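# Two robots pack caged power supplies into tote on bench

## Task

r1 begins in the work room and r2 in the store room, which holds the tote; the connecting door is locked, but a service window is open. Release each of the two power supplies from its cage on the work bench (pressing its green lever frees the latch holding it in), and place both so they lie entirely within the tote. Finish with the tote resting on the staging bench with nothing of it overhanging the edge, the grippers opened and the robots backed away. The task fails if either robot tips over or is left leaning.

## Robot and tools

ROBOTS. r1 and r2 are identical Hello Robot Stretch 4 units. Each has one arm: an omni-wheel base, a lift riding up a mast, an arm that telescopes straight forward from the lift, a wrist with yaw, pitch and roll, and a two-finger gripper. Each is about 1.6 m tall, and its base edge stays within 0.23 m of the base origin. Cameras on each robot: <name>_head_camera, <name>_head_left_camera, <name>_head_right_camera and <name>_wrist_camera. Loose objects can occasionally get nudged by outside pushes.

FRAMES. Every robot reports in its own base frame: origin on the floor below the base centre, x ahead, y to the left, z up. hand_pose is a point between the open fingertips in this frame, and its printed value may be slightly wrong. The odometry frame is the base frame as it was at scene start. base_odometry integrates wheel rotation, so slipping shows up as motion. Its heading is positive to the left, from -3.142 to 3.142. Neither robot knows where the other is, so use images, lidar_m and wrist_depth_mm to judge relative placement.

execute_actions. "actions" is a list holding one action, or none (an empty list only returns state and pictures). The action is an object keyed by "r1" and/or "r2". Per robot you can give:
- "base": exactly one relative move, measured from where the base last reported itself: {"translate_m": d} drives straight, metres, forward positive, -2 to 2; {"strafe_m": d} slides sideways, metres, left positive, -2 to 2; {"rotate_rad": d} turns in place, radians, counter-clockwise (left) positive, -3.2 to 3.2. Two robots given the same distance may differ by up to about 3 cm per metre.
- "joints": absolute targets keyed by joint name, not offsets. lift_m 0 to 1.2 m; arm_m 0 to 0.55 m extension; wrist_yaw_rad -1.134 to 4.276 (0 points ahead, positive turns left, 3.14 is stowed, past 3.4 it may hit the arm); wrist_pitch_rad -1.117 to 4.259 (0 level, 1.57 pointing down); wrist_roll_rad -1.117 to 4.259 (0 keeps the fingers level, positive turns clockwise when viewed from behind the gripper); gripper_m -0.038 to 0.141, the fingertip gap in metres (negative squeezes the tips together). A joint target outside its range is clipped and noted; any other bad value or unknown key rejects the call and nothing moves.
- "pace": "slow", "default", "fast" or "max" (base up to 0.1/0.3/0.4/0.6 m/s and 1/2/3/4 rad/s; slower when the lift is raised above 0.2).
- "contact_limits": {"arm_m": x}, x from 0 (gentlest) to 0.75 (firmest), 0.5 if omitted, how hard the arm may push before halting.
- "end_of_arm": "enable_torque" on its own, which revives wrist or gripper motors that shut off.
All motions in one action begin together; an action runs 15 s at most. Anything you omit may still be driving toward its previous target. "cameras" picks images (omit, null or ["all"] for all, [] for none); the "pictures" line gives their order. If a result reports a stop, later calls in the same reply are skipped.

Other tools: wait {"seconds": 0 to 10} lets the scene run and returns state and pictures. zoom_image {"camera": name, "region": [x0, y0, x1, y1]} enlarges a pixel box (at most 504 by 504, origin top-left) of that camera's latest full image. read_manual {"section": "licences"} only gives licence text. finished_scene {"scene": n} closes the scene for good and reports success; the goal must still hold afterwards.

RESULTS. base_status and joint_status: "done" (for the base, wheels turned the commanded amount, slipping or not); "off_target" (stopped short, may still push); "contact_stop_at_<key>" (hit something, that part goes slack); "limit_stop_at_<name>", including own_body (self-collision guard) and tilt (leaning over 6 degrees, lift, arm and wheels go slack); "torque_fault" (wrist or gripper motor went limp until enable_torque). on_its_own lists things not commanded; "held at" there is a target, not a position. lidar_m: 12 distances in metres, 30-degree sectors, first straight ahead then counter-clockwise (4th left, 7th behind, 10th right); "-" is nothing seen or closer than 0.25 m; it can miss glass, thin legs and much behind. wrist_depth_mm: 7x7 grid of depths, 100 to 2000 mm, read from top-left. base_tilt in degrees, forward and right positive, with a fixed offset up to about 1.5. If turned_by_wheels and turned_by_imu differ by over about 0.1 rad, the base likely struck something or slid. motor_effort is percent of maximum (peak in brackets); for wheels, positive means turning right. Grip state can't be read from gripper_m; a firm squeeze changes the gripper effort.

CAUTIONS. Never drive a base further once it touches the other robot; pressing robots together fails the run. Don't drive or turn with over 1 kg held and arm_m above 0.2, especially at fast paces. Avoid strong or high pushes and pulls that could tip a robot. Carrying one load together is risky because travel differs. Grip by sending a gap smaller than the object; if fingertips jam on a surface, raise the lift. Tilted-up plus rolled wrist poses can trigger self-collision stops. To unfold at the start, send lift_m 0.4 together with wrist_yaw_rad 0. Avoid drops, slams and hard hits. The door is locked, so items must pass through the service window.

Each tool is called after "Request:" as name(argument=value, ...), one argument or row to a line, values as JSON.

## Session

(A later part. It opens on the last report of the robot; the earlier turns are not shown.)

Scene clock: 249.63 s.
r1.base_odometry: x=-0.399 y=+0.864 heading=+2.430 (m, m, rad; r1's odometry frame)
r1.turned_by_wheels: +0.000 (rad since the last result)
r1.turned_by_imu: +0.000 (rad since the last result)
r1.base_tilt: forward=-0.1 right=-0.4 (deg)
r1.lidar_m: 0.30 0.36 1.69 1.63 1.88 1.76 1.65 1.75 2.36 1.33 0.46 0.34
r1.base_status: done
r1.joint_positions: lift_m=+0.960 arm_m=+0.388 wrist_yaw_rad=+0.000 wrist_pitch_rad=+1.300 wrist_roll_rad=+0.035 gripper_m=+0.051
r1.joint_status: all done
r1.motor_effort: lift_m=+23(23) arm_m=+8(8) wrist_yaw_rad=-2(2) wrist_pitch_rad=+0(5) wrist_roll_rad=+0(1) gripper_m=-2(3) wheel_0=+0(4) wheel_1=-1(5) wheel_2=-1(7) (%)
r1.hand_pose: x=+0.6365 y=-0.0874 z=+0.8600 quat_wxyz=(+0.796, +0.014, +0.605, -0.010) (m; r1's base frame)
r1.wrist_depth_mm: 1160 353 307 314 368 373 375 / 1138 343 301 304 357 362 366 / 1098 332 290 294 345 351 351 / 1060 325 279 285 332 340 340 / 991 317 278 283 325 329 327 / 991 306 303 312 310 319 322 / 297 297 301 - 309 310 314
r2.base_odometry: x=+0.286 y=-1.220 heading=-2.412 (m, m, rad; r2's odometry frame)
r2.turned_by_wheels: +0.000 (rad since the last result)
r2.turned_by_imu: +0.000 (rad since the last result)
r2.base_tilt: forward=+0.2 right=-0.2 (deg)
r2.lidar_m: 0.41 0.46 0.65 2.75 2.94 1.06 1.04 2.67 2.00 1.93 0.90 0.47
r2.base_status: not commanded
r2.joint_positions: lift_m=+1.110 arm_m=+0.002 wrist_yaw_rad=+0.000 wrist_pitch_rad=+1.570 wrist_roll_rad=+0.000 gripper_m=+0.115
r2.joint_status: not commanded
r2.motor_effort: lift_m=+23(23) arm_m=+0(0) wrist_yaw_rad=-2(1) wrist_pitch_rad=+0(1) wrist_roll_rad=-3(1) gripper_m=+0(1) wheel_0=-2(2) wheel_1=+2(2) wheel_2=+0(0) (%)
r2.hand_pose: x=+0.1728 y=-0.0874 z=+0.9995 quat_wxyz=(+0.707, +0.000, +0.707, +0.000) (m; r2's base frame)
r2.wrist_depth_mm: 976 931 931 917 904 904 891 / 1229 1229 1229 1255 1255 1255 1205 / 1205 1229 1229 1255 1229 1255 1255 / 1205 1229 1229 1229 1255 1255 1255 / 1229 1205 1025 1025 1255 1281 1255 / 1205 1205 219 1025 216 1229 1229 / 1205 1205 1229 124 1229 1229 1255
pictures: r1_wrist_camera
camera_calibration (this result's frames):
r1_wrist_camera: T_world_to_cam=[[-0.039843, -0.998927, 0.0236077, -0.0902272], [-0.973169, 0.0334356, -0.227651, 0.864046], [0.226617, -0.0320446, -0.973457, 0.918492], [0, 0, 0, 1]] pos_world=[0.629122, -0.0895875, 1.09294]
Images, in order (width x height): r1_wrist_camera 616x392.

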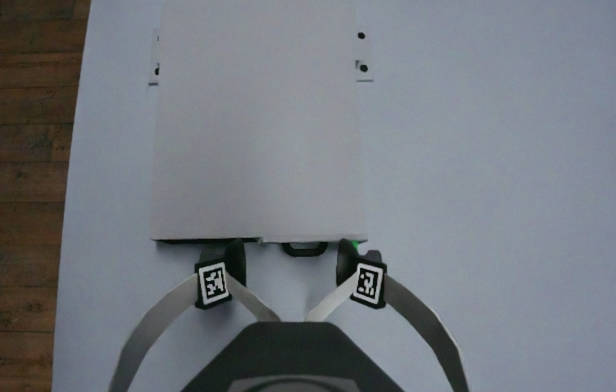

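Request:
execute_actions(
  actions=[
    {"r1":{"joints":{"lift_m":0.901},"base":{"strafe_m":-0.007}}},
  ],
  cameras=["r1_wrist_camera"],
)

Request:
zoom_image(
  camera="r1_wrist_camera",
  region=[180, 200, 420, 340],
)

Scene clock: 250.97 s.
r1.base_odometry: x=-0.394 y=+0.869 heading=+2.430 (m, m, rad; r1's odometry frame)
r1.turned_by_wheels: +0.000 (rad since the last result)
r1.turned_by_imu: +0.000 (rad since the last result)
r1.base_tilt: forward=-0.1 right=-0.3 (deg)
r1.lidar_m: 0.29 0.35 1.67 1.61 1.89 1.74 1.64 1.72 2.37 1.33 0.45 0.33
r1.base_status: done
r1.joint_positions: lift_m=+0.901 arm_m=+0.388 wrist_yaw_rad=+0.000 wrist_pitch_rad=+1.301 wrist_roll_rad=+0.035 gripper_m=+0.051
r1.joint_status: all done
r1.motor_effort: lift_m=+17(21) arm_m=+8(8) wrist_yaw_rad=-2(2) wrist_pitch_rad=-2(4) wrist_roll_rad=+0(0) gripper_m=-5(5) wheel_0=-2(8) wheel_1=+2(10) wheel_2=-1(2) (%)
r1.hand_pose: x=+0.6364 y=-0.0874 z=+0.8014 quat_wxyz=(+0.796, +0.014, +0.605, -0.010) (m; r1's base frame)
r1.wrist_depth_mm: 293 246 246 248 301 307 310 / 283 236 238 240 293 296 300 / 273 230 231 233 283 286 289 / 263 223 223 226 274 278 279 / 258 258 262 260 265 270 272 / 251 251 250 256 255 262 264 / 244 245 247 - 253 253 256
r2.base_odometry: x=+0.286 y=-1.220 heading=-2.412 (m, m, rad; r2's odometry frame)
r2.turned_by_wheels: +0.000 (rad since the last result)
r2.turned_by_imu: +0.000 (rad since the last result)
r2.base_tilt: forward=+0.2 right=-0.2 (deg)
r2.lidar_m: 0.41 0.43 0.65 2.78 2.92 1.08 1.04 2.71 2.00 1.94 0.91 0.44
r2.base_status: not commanded
r2.joint_positions: lift_m=+1.110 arm_m=+0.002 wrist_yaw_rad=+0.000 wrist_pitch_rad=+1.570 wrist_roll_rad=+0.000 gripper_m=+0.115
r2.joint_status: not commanded
r2.motor_effort: lift_m=+23(23) arm_m=+0(0) wrist_yaw_rad=-2(1) wrist_pitch_rad=+0(1) wrist_roll_rad=-1(2) gripper_m=-1(1) wheel_0=-2(2) wheel_1=+2(2) wheel_2=+0(0) (%)
r2.hand_pose: x=+0.1728 y=-0.0874 z=+0.9995 quat_wxyz=(+0.707, +0.000, +0.707, +0.000) (m; r2's base frame)
r2.wrist_depth_mm: 976 960 931 917 917 891 891 / 1205 1255 1229 1229 1229 1255 1205 / 1229 1229 1229 1229 1255 1255 1255 / 1229 1229 1229 1229 1255 1255 1255 / 1205 1229 1025 991 1229 1229 1229 / 1205 1229 219 1008 215 1229 1229 / 1205 1229 1229 124 1229 1229 1229
pictures: r1_wrist_camera
camera_calibration (this result's frames):
r1_wrist_camera: T_world_to_cam=[[-0.0398364, -0.998927, 0.0236312, -0.0888747], [-0.973302, 0.0334425, -0.227081, 0.850185], [0.226047, -0.0320464, -0.973589, 0.861987], [0, 0, 0, 1]] pos_world=[0.629096, -0.089588, 1.03438]
Images, in order (width x height): r1_wrist_camera 616x392.

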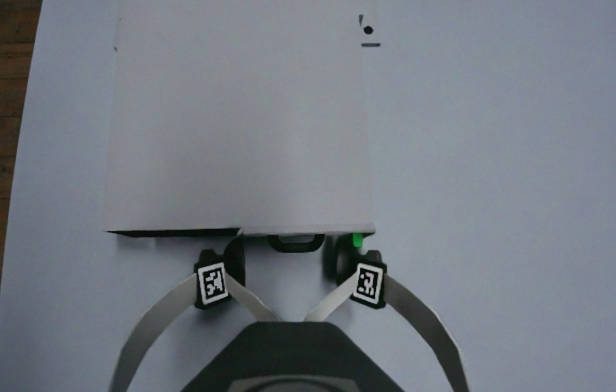

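Region (180, 200, 420, 340) of r1_wrist_camera's 616x392 image, scaled by 2.100; it fills the top 294 rows of this view, and the rest is white.

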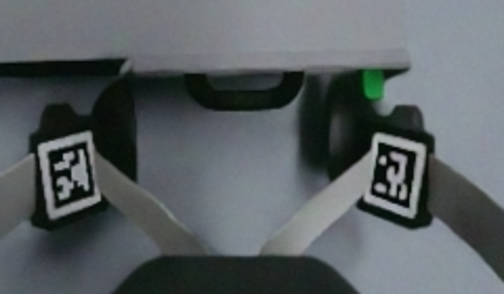

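Request:
execute_actions(
  actions=[
    {"r1":{"joints":{"gripper_m":0.045},"base":{"strafe_m":-0.0035}}},
  ],
  cameras=[],
)

Request:
execute_actions(
  actions=[
    {"r1":{"joints":{"arm_m":0.397},"pace":"slow"}},
  ],
  cameras=["r1_wrist_camera"],
)

Request:
zoom_image(
  camera="r1_wrist_camera",
  region=[180, 200, 420, 340],
)

Scene clock: 251.77 s.
r1.base_odometry: x=-0.392 y=+0.872 heading=+2.430 (m, m, rad; r1's odometry frame)
r1.turned_by_wheels: +0.000 (rad since the last result)
r1.turned_by_imu: +0.000 (rad since the last result)
r1.base_tilt: forward=-0.1 right=-0.3 (deg)
r1.lidar_m: 0.32 0.33 1.70 1.63 1.86 1.76 1.67 1.73 2.36 1.35 0.49 0.33
r1.base_status: done
r1.joint_positions: lift_m=+0.901 arm_m=+0.388 wrist_yaw_rad=+0.000 wrist_pitch_rad=+1.301 wrist_roll_rad=+0.035 gripper_m=+0.045
r1.joint_status: all done
r1.motor_effort: lift_m=+17(17) arm_m=+8(8) wrist_yaw_rad=-1(2) wrist_pitch_rad=-3(5) wrist_roll_rad=+0(1) gripper_m=-4(3) wheel_0=+0(6) wheel_1=+0(4) wheel_2=-1(0) (%)
r1.hand_pose: x=+0.6363 y=-0.0874 z=+0.8014 quat_wxyz=(+0.796, +0.014, +0.606, -0.010) (m; r1's base frame)
r1.wrist_depth_mm: 290 245 245 249 301 306 309 / 283 238 237 240 293 296 298 / 272 228 231 233 285 289 290 / 266 221 223 226 276 277 281 / 257 257 257 248 266 271 271 / 250 250 198 255 197 263 264 / 244 245 248 - 253 256 257
r2.base_odometry: x=+0.286 y=-1.220 heading=-2.412 (m, m, rad; r2's odometry frame)
r2.turned_by_wheels: +0.000 (rad since the last result)
r2.turned_by_imu: +0.000 (rad since the last result)
r2.base_tilt: forward=+0.1 right=-0.2 (deg)
r2.lidar_m: 0.41 0.46 0.64 2.78 2.94 1.07 1.05 2.66 2.00 1.95 0.89 0.43
r2.base_status: not commanded
r2.joint_positions: lift_m=+1.110 arm_m=+0.002 wrist_yaw_rad=+0.000 wrist_pitch_rad=+1.570 wrist_roll_rad=+0.000 gripper_m=+0.115
r2.joint_status: not commanded
r2.motor_effort: lift_m=+23(22) arm_m=-1(0) wrist_yaw_rad=-2(1) wrist_pitch_rad=-1(0) wrist_roll_rad=-2(2) gripper_m=-1(2) wheel_0=-2(2) wheel_1=+2(2) wheel_2=+0(0) (%)
r2.hand_pose: x=+0.1728 y=-0.0874 z=+0.9995 quat_wxyz=(+0.707, +0.000, +0.707, +0.000) (m; r2's base frame)
r2.wrist_depth_mm: 960 960 917 917 917 891 904 / 1229 1229 1229 1229 1255 1255 1255 / 1229 1229 1229 1229 1229 1255 1229 / 1229 1205 1229 1229 1229 1229 1255 / 1205 1229 1042 1008 1255 1229 1281 / 1229 1205 219 1008 216 1255 1255 / 1229 1229 1182 124 1229 1255 1229
pictures: none
No camera images: the call's "cameras" was empty. Leave "cameras" out to get every camera's image.

Scene clock: 252.57 s.
r1.base_odometry: x=-0.392 y=+0.872 heading=+2.430 (m, m, rad; r1's odometry frame)
r1.turned_by_wheels: +0.000 (rad since the last result)
r1.turned_by_imu: +0.000 (rad since the last result)
r1.base_tilt: forward=+0.0 right=-0.3 (deg)
r1.lidar_m: 0.30 0.33 1.70 1.64 1.88 1.74 1.67 1.75 2.43 1.31 0.46 0.31
r1.base_status: not commanded
r1.joint_positions: lift_m=+0.901 arm_m=+0.395 wrist_yaw_rad=-0.001 wrist_pitch_rad=+1.304 wrist_roll_rad=+0.035 gripper_m=+0.045
r1.joint_status: all done
r1.motor_effort: lift_m=+17(17) arm_m=+10(11) wrist_yaw_rad=+1(1) wrist_pitch_rad=-12(12) wrist_roll_rad=+0(1) gripper_m=-1(5) wheel_0=+0(0) wheel_1=+0(0) wheel_2=-1(1) (%)
r1.hand_pose: x=+0.6421 y=-0.0875 z=+0.8012 quat_wxyz=(+0.795, +0.014, +0.607, -0.011) (m; r1's base frame)
r1.wrist_depth_mm: 290 242 244 247 300 304 306 / 281 236 236 238 291 296 297 / 272 229 229 231 282 287 289 / 263 220 223 225 274 278 277 / 255 257 220 221 266 270 272 / 249 250 197 255 195 262 263 / 244 244 249 - 253 254 256
r2.base_odometry: x=+0.286 y=-1.220 heading=-2.412 (m, m, rad; r2's odometry frame)
r2.turned_by_wheels: +0.000 (rad since the last result)
r2.turned_by_imu: +0.000 (rad since the last result)
r2.base_tilt: forward=+0.1 right=-0.2 (deg)
r2.lidar_m: 0.43 0.47 0.64 2.77 2.94 1.07 1.02 2.69 1.99 1.94 0.89 0.43
r2.base_status: not commanded
r2.joint_positions: lift_m=+1.110 arm_m=+0.002 wrist_yaw_rad=+0.000 wrist_pitch_rad=+1.570 wrist_roll_rad=+0.000 gripper_m=+0.115
r2.joint_status: not commanded
r2.motor_effort: lift_m=+23(23) arm_m=+0(0) wrist_yaw_rad=-2(1) wrist_pitch_rad=+0(0) wrist_roll_rad=-1(4) gripper_m=+0(0) wheel_0=-2(2) wheel_1=+1(2) wheel_2=+0(0) (%)
r2.hand_pose: x=+0.1728 y=-0.0874 z=+0.9995 quat_wxyz=(+0.707, +0.000, +0.707, +0.000) (m; r2's base frame)
r2.wrist_depth_mm: 976 931 946 917 904 904 891 / 1229 1229 1255 1255 1255 1255 1229 / 1229 1229 1229 1255 1229 1281 1255 / 1205 1229 1229 1229 1255 1255 1229 / 1205 1255 1025 1025 1229 1255 1229 / 1205 1205 219 1008 216 1229 1229 / 1229 1205 1205 124 1205 1229 1229
pictures: r1_wrist_camera
camera_calibration (this result's frames):
r1_wrist_camera: T_world_to_cam=[[-0.0406274, -0.998892, 0.0237575, -0.0882946], [-0.97401, 0.0342903, -0.223895, 0.853705], [0.222832, -0.0322363, -0.974324, 0.863072], [0, 0, 0, 1]] pos_world=[0.63561, -0.0896483, 1.03415]
Images, in order (width x height): r1_wrist_camera 616x392.

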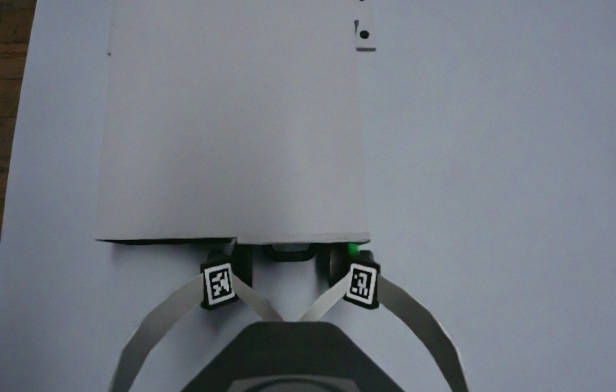

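Region (180, 200, 420, 340) of r1_wrist_camera's 616x392 image, scaled by 2.100; it fills the top 294 rows of this view, and the rest is white.

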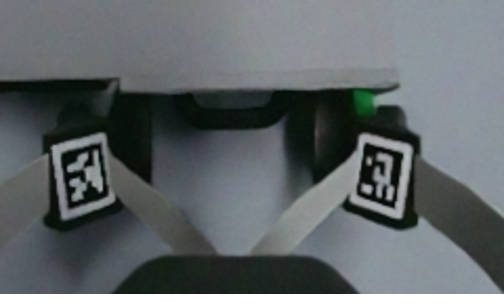

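Request:
execute_actions(
  actions=[
    {"r1":{"joints":{"gripper_m":0.032},"pace":"slow"}},
  ],
  cameras=["r1_wrist_camera"],
)

Request:
zoom_image(
  camera="r1_wrist_camera",
  region=[180, 200, 420, 340],
)

Scene clock: 253.63 s.
r1.base_odometry: x=-0.392 y=+0.872 heading=+2.430 (m, m, rad; r1's odometry frame)
r1.turned_by_wheels: +0.000 (rad since the last result)
r1.turned_by_imu: +0.000 (rad since the last result)
r1.base_tilt: forward=+0.0 right=-0.3 (deg)
r1.lidar_m: 0.31 0.30 1.69 1.64 1.87 1.72 1.65 1.73 2.36 1.37 0.47 0.32
r1.base_status: not commanded
r1.joint_positions: lift_m=+0.901 arm_m=+0.395 wrist_yaw_rad=-0.001 wrist_pitch_rad=+1.303 wrist_roll_rad=+0.035 gripper_m=+0.032
r1.joint_status: all done
r1.motor_effort: lift_m=+17(17) arm_m=+9(10) wrist_yaw_rad=+0(0) wrist_pitch_rad=-10(13) wrist_roll_rad=+0(2) gripper_m=-3(6) wheel_0=+0(0) wheel_1=+0(0) wheel_2=-1(1) (%)
r1.hand_pose: x=+0.6425 y=-0.0875 z=+0.8012 quat_wxyz=(+0.795, +0.014, +0.606, -0.011) (m; r1's base frame)
r1.wrist_depth_mm: 289 242 244 248 300 304 307 / 281 236 237 240 291 296 297 / 273 228 229 232 283 287 289 / 264 220 224 224 274 277 281 / 257 256 220 221 265 268 270 / 250 252 193 255 190 260 263 / 243 244 248 - 252 253 256
r2.base_odometry: x=+0.286 y=-1.220 heading=-2.412 (m, m, rad; r2's odometry frame)
r2.turned_by_wheels: +0.000 (rad since the last result)
r2.turned_by_imu: +0.000 (rad since the last result)
r2.base_tilt: forward=+0.1 right=-0.2 (deg)
r2.lidar_m: 0.41 0.46 0.65 2.78 2.92 1.05 1.05 2.67 2.00 1.93 0.91 0.45
r2.base_status: not commanded
r2.joint_positions: lift_m=+1.110 arm_m=+0.002 wrist_yaw_rad=+0.000 wrist_pitch_rad=+1.570 wrist_roll_rad=+0.000 gripper_m=+0.115
r2.joint_status: not commanded
r2.motor_effort: lift_m=+23(23) arm_m=+0(1) wrist_yaw_rad=-1(2) wrist_pitch_rad=-1(0) wrist_roll_rad=-2(2) gripper_m=-1(0) wheel_0=-2(2) wheel_1=+2(2) wheel_2=+0(0) (%)
r2.hand_pose: x=+0.1728 y=-0.0874 z=+0.9995 quat_wxyz=(+0.707, +0.000, +0.707, +0.000) (m; r2's base frame)
r2.wrist_depth_mm: 976 960 931 904 904 904 904 / 1229 1255 1255 1229 1255 1255 1205 / 1229 1229 1229 1229 1255 1255 1255 / 1205 1205 1229 1255 1255 1229 1255 / 1205 1205 1025 1008 1229 1229 1255 / 1229 1229 219 1042 216 1229 1229 / 1205 1205 1205 124 1229 1229 1229
pictures: r1_wrist_camera
camera_calibration (this result's frames):
r1_wrist_camera: T_world_to_cam=[[-0.0404433, -0.9989, 0.0237224, -0.0883574], [-0.97382, 0.0340904, -0.22475, 0.854606], [0.223694, -0.032191, -0.974128, 0.862353], [0, 0, 0, 1]] pos_world=[0.635755, -0.0896341, 1.03421]
Images, in order (width x height): r1_wrist_camera 616x392.

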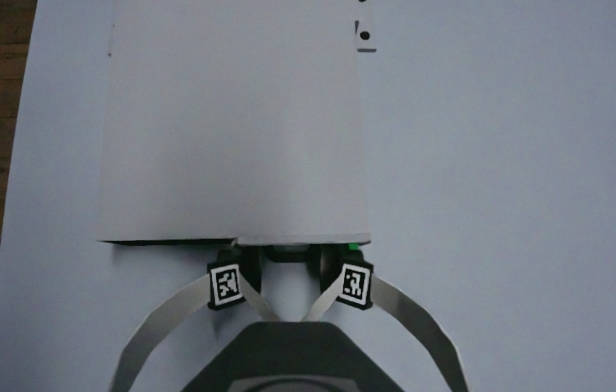

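Region (180, 200, 420, 340) of r1_wrist_camera's 616x392 image, scaled by 2.100; it fills the top 294 rows of this view, and the rest is white.

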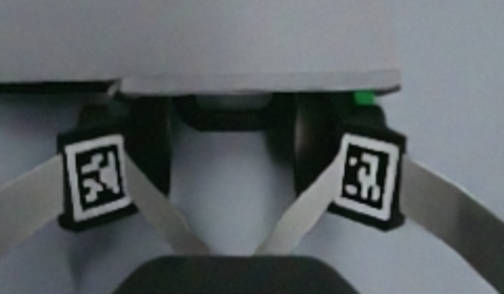

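Request:
execute_actions(
  actions=[
    {"r1":{"joints":{"gripper_m":0.046}}},
  ],
  cameras=[],
)

Request:
execute_actions(
  actions=[
    {"r1":{"joints":{"lift_m":0.894,"arm_m":0.401},"pace":"slow"}},
  ],
  cameras=["r1_wrist_camera"],
)

Request:
zoom_image(
  camera="r1_wrist_camera",
  region=[180, 200, 420, 340],
)

Scene clock: 254.63 s.
r1.base_odometry: x=-0.392 y=+0.872 heading=+2.430 (m, m, rad; r1's odometry frame)
r1.turned_by_wheels: +0.000 (rad since the last result)
r1.turned_by_imu: +0.000 (rad since the last result)
r1.base_tilt: forward=-0.2 right=-0.3 (deg)
r1.lidar_m: 0.31 0.32 1.67 1.65 1.89 1.73 1.67 1.71 2.36 1.33 0.46 0.34
r1.base_status: not commanded
r1.joint_positions: lift_m=+0.901 arm_m=+0.395 wrist_yaw_rad=-0.001 wrist_pitch_rad=+1.303 wrist_roll_rad=+0.035 gripper_m=+0.046
r1.joint_status: all done
r1.motor_effort: lift_m=+17(17) arm_m=+9(9) wrist_yaw_rad=-1(0) wrist_pitch_rad=-10(10) wrist_roll_rad=-1(1) gripper_m=-1(6) wheel_0=+0(0) wheel_1=+0(0) wheel_2=-1(1) (%)
r1.hand_pose: x=+0.6425 y=-0.0875 z=+0.8012 quat_wxyz=(+0.795, +0.014, +0.606, -0.011) (m; r1's base frame)
r1.wrist_depth_mm: 289 243 244 248 298 306 309 / 282 236 237 240 291 296 297 / 272 229 229 232 283 287 290 / 266 222 223 225 273 277 279 / 256 256 220 223 266 272 271 / 250 251 198 254 196 262 263 / 243 245 249 - 253 254 256
r2.base_odometry: x=+0.286 y=-1.220 heading=-2.412 (m, m, rad; r2's odometry frame)
r2.turned_by_wheels: +0.000 (rad since the last result)
r2.turned_by_imu: +0.000 (rad since the last result)
r2.base_tilt: forward=+0.1 right=-0.1 (deg)
r2.lidar_m: 0.42 0.46 0.64 2.75 2.95 1.08 1.01 2.66 1.99 1.93 0.92 0.45
r2.base_status: not commanded
r2.joint_positions: lift_m=+1.110 arm_m=+0.002 wrist_yaw_rad=+0.000 wrist_pitch_rad=+1.570 wrist_roll_rad=+0.000 gripper_m=+0.115
r2.joint_status: not commanded
r2.motor_effort: lift_m=+23(23) arm_m=-1(0) wrist_yaw_rad=-2(2) wrist_pitch_rad=+0(0) wrist_roll_rad=-1(0) gripper_m=+0(1) wheel_0=-2(2) wheel_1=+2(2) wheel_2=+0(0) (%)
r2.hand_pose: x=+0.1728 y=-0.0874 z=+0.9995 quat_wxyz=(+0.707, +0.000, +0.707, +0.000) (m; r2's base frame)
r2.wrist_depth_mm: 976 946 946 917 917 904 878 / 1229 1229 1229 1229 1229 1255 1229 / 1229 1229 1229 1229 1229 1229 1255 / 1229 1229 1255 1255 1255 1255 1229 / 1205 1229 1008 1008 1229 1255 1255 / 1229 1229 219 1008 216 1229 1255 / 1205 1205 1229 124 1229 1255 1255
pictures: none
No camera images: the call's "cameras" was empty. Leave "cameras" out to get every camera's image.

Scene clock: 255.33 s.
r1.base_odometry: x=-0.392 y=+0.872 heading=+2.430 (m, m, rad; r1's odometry frame)
r1.turned_by_wheels: +0.000 (rad since the last result)
r1.turned_by_imu: +0.000 (rad since the last result)
r1.base_tilt: forward=+0.0 right=-0.3 (deg)
r1.lidar_m: 0.29 0.33 1.72 1.61 1.84 1.73 1.65 1.74 2.37 1.37 0.46 0.34
r1.base_status: not commanded
r1.joint_positions: lift_m=+0.895 arm_m=+0.399 wrist_yaw_rad=-0.003 wrist_pitch_rad=+1.310 wrist_roll_rad=+0.035 gripper_m=+0.046
r1.joint_status: all done
r1.on_its_own: wrist_pitch_rad is at rest, and its effort (-28) is outside its rest range (-23 to +23)
r1.motor_effort: lift_m=+13(17) arm_m=+12(11) wrist_yaw_rad=+8(7) wrist_pitch_rad=-28(29) wrist_roll_rad=+0(0) gripper_m=-1(0) wheel_0=+0(0) wheel_1=+0(0) wheel_2=-3(3) (%)
r1.hand_pose: x=+0.6440 y=-0.0877 z=+0.7940 quat_wxyz=(+0.793, +0.015, +0.609, -0.012) (m; r1's base frame)
r1.wrist_depth_mm: 278 235 236 238 290 298 298 / 272 229 229 231 283 290 291 / 265 222 224 225 277 278 282 / 258 214 216 218 268 270 273 / 249 251 214 217 259 263 265 / 244 246 198 202 196 257 257 / 236 240 243 - 248 249 250
r2.base_odometry: x=+0.286 y=-1.220 heading=-2.412 (m, m, rad; r2's odometry frame)
r2.turned_by_wheels: +0.000 (rad since the last result)
r2.turned_by_imu: +0.000 (rad since the last result)
r2.base_tilt: forward=+0.2 right=-0.3 (deg)
r2.lidar_m: 0.42 0.45 0.65 2.79 2.92 1.09 1.06 2.70 1.98 1.95 0.90 0.45
r2.base_status: not commanded
r2.joint_positions: lift_m=+1.110 arm_m=+0.002 wrist_yaw_rad=+0.000 wrist_pitch_rad=+1.570 wrist_roll_rad=+0.000 gripper_m=+0.115
r2.joint_status: not commanded
r2.motor_effort: lift_m=+23(23) arm_m=+0(0) wrist_yaw_rad=-1(2) wrist_pitch_rad=+0(0) wrist_roll_rad=-2(2) gripper_m=-1(0) wheel_0=-2(2) wheel_1=+2(1) wheel_2=+0(0) (%)
r2.hand_pose: x=+0.1728 y=-0.0874 z=+0.9995 quat_wxyz=(+0.707, +0.000, +0.707, +0.000) (m; r2's base frame)
r2.wrist_depth_mm: 960 946 931 917 904 904 891 / 1205 1255 1255 1255 1255 1281 1229 / 1229 1229 1229 1229 1281 1255 1281 / 1229 1255 1229 1255 1255 1229 1229 / 1205 1229 1025 1008 1229 1229 1229 / 1229 1205 219 1008 215 1229 1281 / 1205 1205 1205 124 1205 1229 1255
pictures: r1_wrist_camera
camera_calibration (this result's frames):
r1_wrist_camera: T_world_to_cam=[[-0.042848, -0.998794, 0.0239819, -0.0869626], [-0.975171, 0.0365904, -0.218408, 0.850524], [0.217267, -0.0327448, -0.975563, 0.860215], [0, 0, 0, 1]] pos_world=[0.638784, -0.0898111, 1.02704]
Images, in order (width x height): r1_wrist_camera 616x392.

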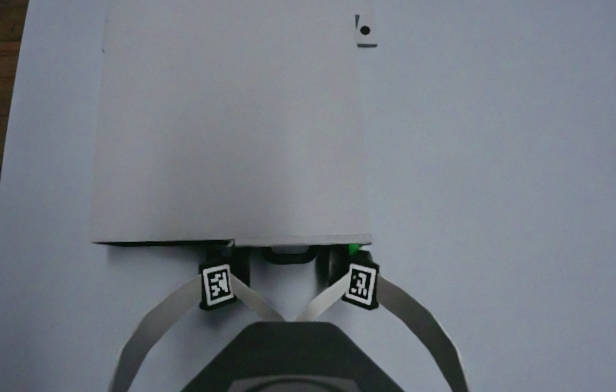

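Region (180, 200, 420, 340) of r1_wrist_camera's 616x392 image, scaled by 2.100; it fills the top 294 rows of this view, and the rest is white.

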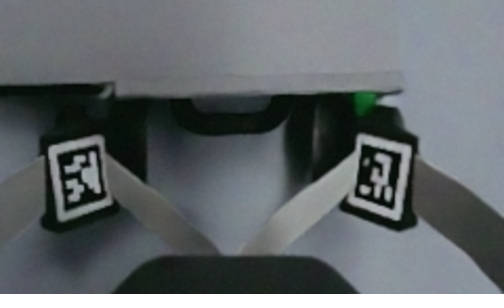

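Request:
execute_actions(
  actions=[
    {"r1":{"joints":{"gripper_m":0.034},"pace":"slow"}},
  ],
  cameras=["r1_wrist_camera"],
)

Request:
zoom_image(
  camera="r1_wrist_camera",
  region=[180, 200, 420, 340],
)

Scene clock: 256.33 s.
r1.base_odometry: x=-0.392 y=+0.872 heading=+2.430 (m, m, rad; r1's odometry frame)
r1.turned_by_wheels: +0.000 (rad since the last result)
r1.turned_by_imu: +0.000 (rad since the last result)
r1.base_tilt: forward=-0.1 right=-0.3 (deg)
r1.lidar_m: 0.31 0.32 1.68 1.64 1.88 1.70 1.66 1.73 2.42 1.37 0.45 0.34
r1.base_status: not commanded
r1.joint_positions: lift_m=+0.894 arm_m=+0.399 wrist_yaw_rad=-0.003 wrist_pitch_rad=+1.309 wrist_roll_rad=+0.035 gripper_m=+0.034
r1.joint_status: all done
r1.on_its_own: wrist_pitch_rad is at rest, and its effort (-27) is outside its rest range (-23 to +23)
r1.motor_effort: lift_m=+15(15) arm_m=+11(12) wrist_yaw_rad=+7(6) wrist_pitch_rad=-27(30) wrist_roll_rad=-1(1) gripper_m=-5(9) wheel_0=+0(0) wheel_1=+0(1) wheel_2=-3(3) (%)
r1.hand_pose: x=+0.6442 y=-0.0877 z=+0.7939 quat_wxyz=(+0.793, +0.015, +0.609, -0.012) (m; r1's base frame)
r1.wrist_depth_mm: 281 232 236 238 291 297 298 / 272 227 228 230 285 287 289 / 264 219 222 224 276 278 281 / 256 213 215 216 265 270 271 / 249 249 217 216 259 262 264 / 243 243 196 248 196 255 256 / 236 238 241 - 247 249 251
r2.base_odometry: x=+0.286 y=-1.220 heading=-2.412 (m, m, rad; r2's odometry frame)
r2.turned_by_wheels: +0.000 (rad since the last result)
r2.turned_by_imu: +0.000 (rad since the last result)
r2.base_tilt: forward=+0.1 right=-0.2 (deg)
r2.lidar_m: 0.42 0.45 0.62 2.77 2.93 1.07 1.05 2.67 2.00 1.95 0.90 0.48
r2.base_status: not commanded
r2.joint_positions: lift_m=+1.110 arm_m=+0.002 wrist_yaw_rad=+0.000 wrist_pitch_rad=+1.570 wrist_roll_rad=+0.000 gripper_m=+0.115
r2.joint_status: not commanded
r2.motor_effort: lift_m=+23(23) arm_m=+0(0) wrist_yaw_rad=-1(1) wrist_pitch_rad=+0(0) wrist_roll_rad=-1(4) gripper_m=-1(0) wheel_0=-2(2) wheel_1=+2(2) wheel_2=+0(0) (%)
r2.hand_pose: x=+0.1728 y=-0.0874 z=+0.9995 quat_wxyz=(+0.707, +0.000, +0.707, +0.000) (m; r2's base frame)
r2.wrist_depth_mm: 960 946 931 917 917 891 891 / 1229 1229 1229 1229 1255 1229 1229 / 1255 1255 1229 1255 1229 1255 1281 / 1229 1255 1205 1255 1255 1229 1281 / 1205 1229 1025 1025 1229 1255 1255 / 1205 1229 219 1008 216 1255 1255 / 1205 1205 1205 124 1229 1229 1255
pictures: r1_wrist_camera
camera_calibration (this result's frames):
r1_wrist_camera: T_world_to_cam=[[-0.0428541, -0.998794, 0.0239654, -0.0869338], [-0.975081, 0.0365865, -0.218812, 0.850989], [0.217671, -0.0327452, -0.975473, 0.85975], [0, 0, 0, 1]] pos_world=[0.638915, -0.0898109, 1.02695]
Images, in order (width x height): r1_wrist_camera 616x392.

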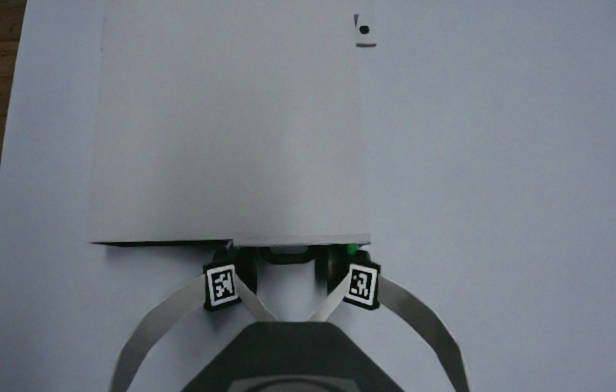

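Region (180, 200, 420, 340) of r1_wrist_camera's 616x392 image, scaled by 2.100; it fills the top 294 rows of this view, and the rest is white.

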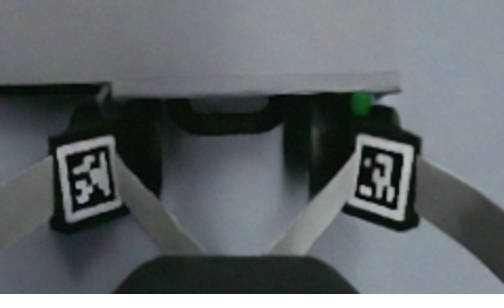

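Right holder has caught the lever. Close further.

Request:
execute_actions(
  actions=[
    {"r1":{"joints":{"gripper_m":0.018,"lift_m":0.892},"pace":"slow"}},
  ],
  cameras=["r1_wrist_camera"],
)

Request:
zoom_image(
  camera="r1_wrist_camera",
  region=[180, 200, 420, 340],
)

Scene clock: 260.10 s.
r1.base_odometry: x=-0.392 y=+0.872 heading=+2.430 (m, m, rad; r1's odometry frame)
r1.turned_by_wheels: +0.000 (rad since the last result)
r1.turned_by_imu: +0.000 (rad since the last result)
r1.base_tilt: forward=+0.0 right=-0.3 (deg)
r1.lidar_m: 0.29 0.32 1.68 1.61 1.86 1.73 1.66 1.74 2.36 1.34 0.47 0.35
r1.base_status: not commanded
r1.joint_positions: lift_m=+0.892 arm_m=+0.399 wrist_yaw_rad=-0.002 wrist_pitch_rad=+1.308 wrist_roll_rad=+0.034 gripper_m=+0.018
r1.joint_status: all done
r1.on_its_own: wrist_pitch_rad is at rest, and its effort (-24) is outside its rest range (-23 to +23)
r1.motor_effort: lift_m=+16(15) arm_m=+11(11) wrist_yaw_rad=+4(9) wrist_pitch_rad=-24(27) wrist_roll_rad=-1(0) gripper_m=-10(11) wheel_0=+0(0) wheel_1=+1(0) wheel_2=-3(3) (%)
r1.hand_pose: x=+0.6447 y=-0.0875 z=+0.7919 quat_wxyz=(+0.793, +0.014, +0.608, -0.011) (m; r1's base frame)
r1.wrist_depth_mm: 278 231 232 236 290 291 296 / 270 225 226 229 279 283 287 / 262 218 219 221 271 277 277 / 254 211 213 216 264 266 268 / 248 246 211 212 256 260 260 / 241 242 192 246 189 252 255 / 236 236 240 - 244 244 246
r2.base_odometry: x=+0.286 y=-1.220 heading=-2.412 (m, m, rad; r2's odometry frame)
r2.turned_by_wheels: +0.000 (rad since the last result)
r2.turned_by_imu: +0.001 (rad since the last result)
r2.base_tilt: forward=+0.1 right=-0.2 (deg)
r2.lidar_m: 0.42 0.46 0.66 2.77 2.93 1.08 1.05 2.65 2.00 1.94 0.91 0.44
r2.base_status: not commanded
r2.joint_positions: lift_m=+1.110 arm_m=+0.002 wrist_yaw_rad=+0.000 wrist_pitch_rad=+1.570 wrist_roll_rad=+0.000 gripper_m=+0.115
r2.joint_status: not commanded
r2.motor_effort: lift_m=+23(23) arm_m=-1(0) wrist_yaw_rad=-1(1) wrist_pitch_rad=+0(1) wrist_roll_rad=-1(2) gripper_m=-1(1) wheel_0=-2(2) wheel_1=+2(2) wheel_2=+0(0) (%)
r2.hand_pose: x=+0.1728 y=-0.0874 z=+0.9995 quat_wxyz=(+0.707, +0.000, +0.707, +0.000) (m; r2's base frame)
r2.wrist_depth_mm: 976 960 946 917 904 904 904 / 1229 1255 1229 1229 1255 1255 1229 / 1205 1205 1229 1229 1255 1255 1229 / 1229 1205 1229 1229 1229 1229 1255 / 1229 1229 1008 1008 1255 1255 1229 / 1229 1205 219 1008 216 1255 1255 / 1205 1205 1229 124 1229 1255 1255
pictures: r1_wrist_camera
camera_calibration (this result's frames):
r1_wrist_camera: T_world_to_cam=[[-0.04119, -0.998863, 0.023996, -0.0878625], [-0.974927, 0.0349233, -0.219769, 0.851522], [0.218681, -0.0324466, -0.975257, 0.856893], [0, 0, 0, 1]] pos_world=[0.639166, -0.0896973, 1.02494]
Images, in order (width x height): r1_wrist_camera 616x392.

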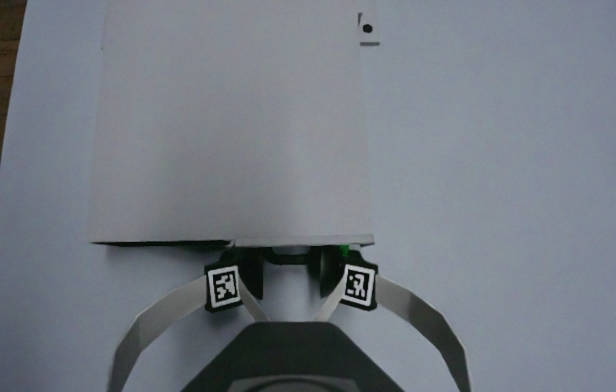

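Region (180, 200, 420, 340) of r1_wrist_camera's 616x392 image, scaled by 2.100; it fills the top 294 rows of this view, and the rest is white.

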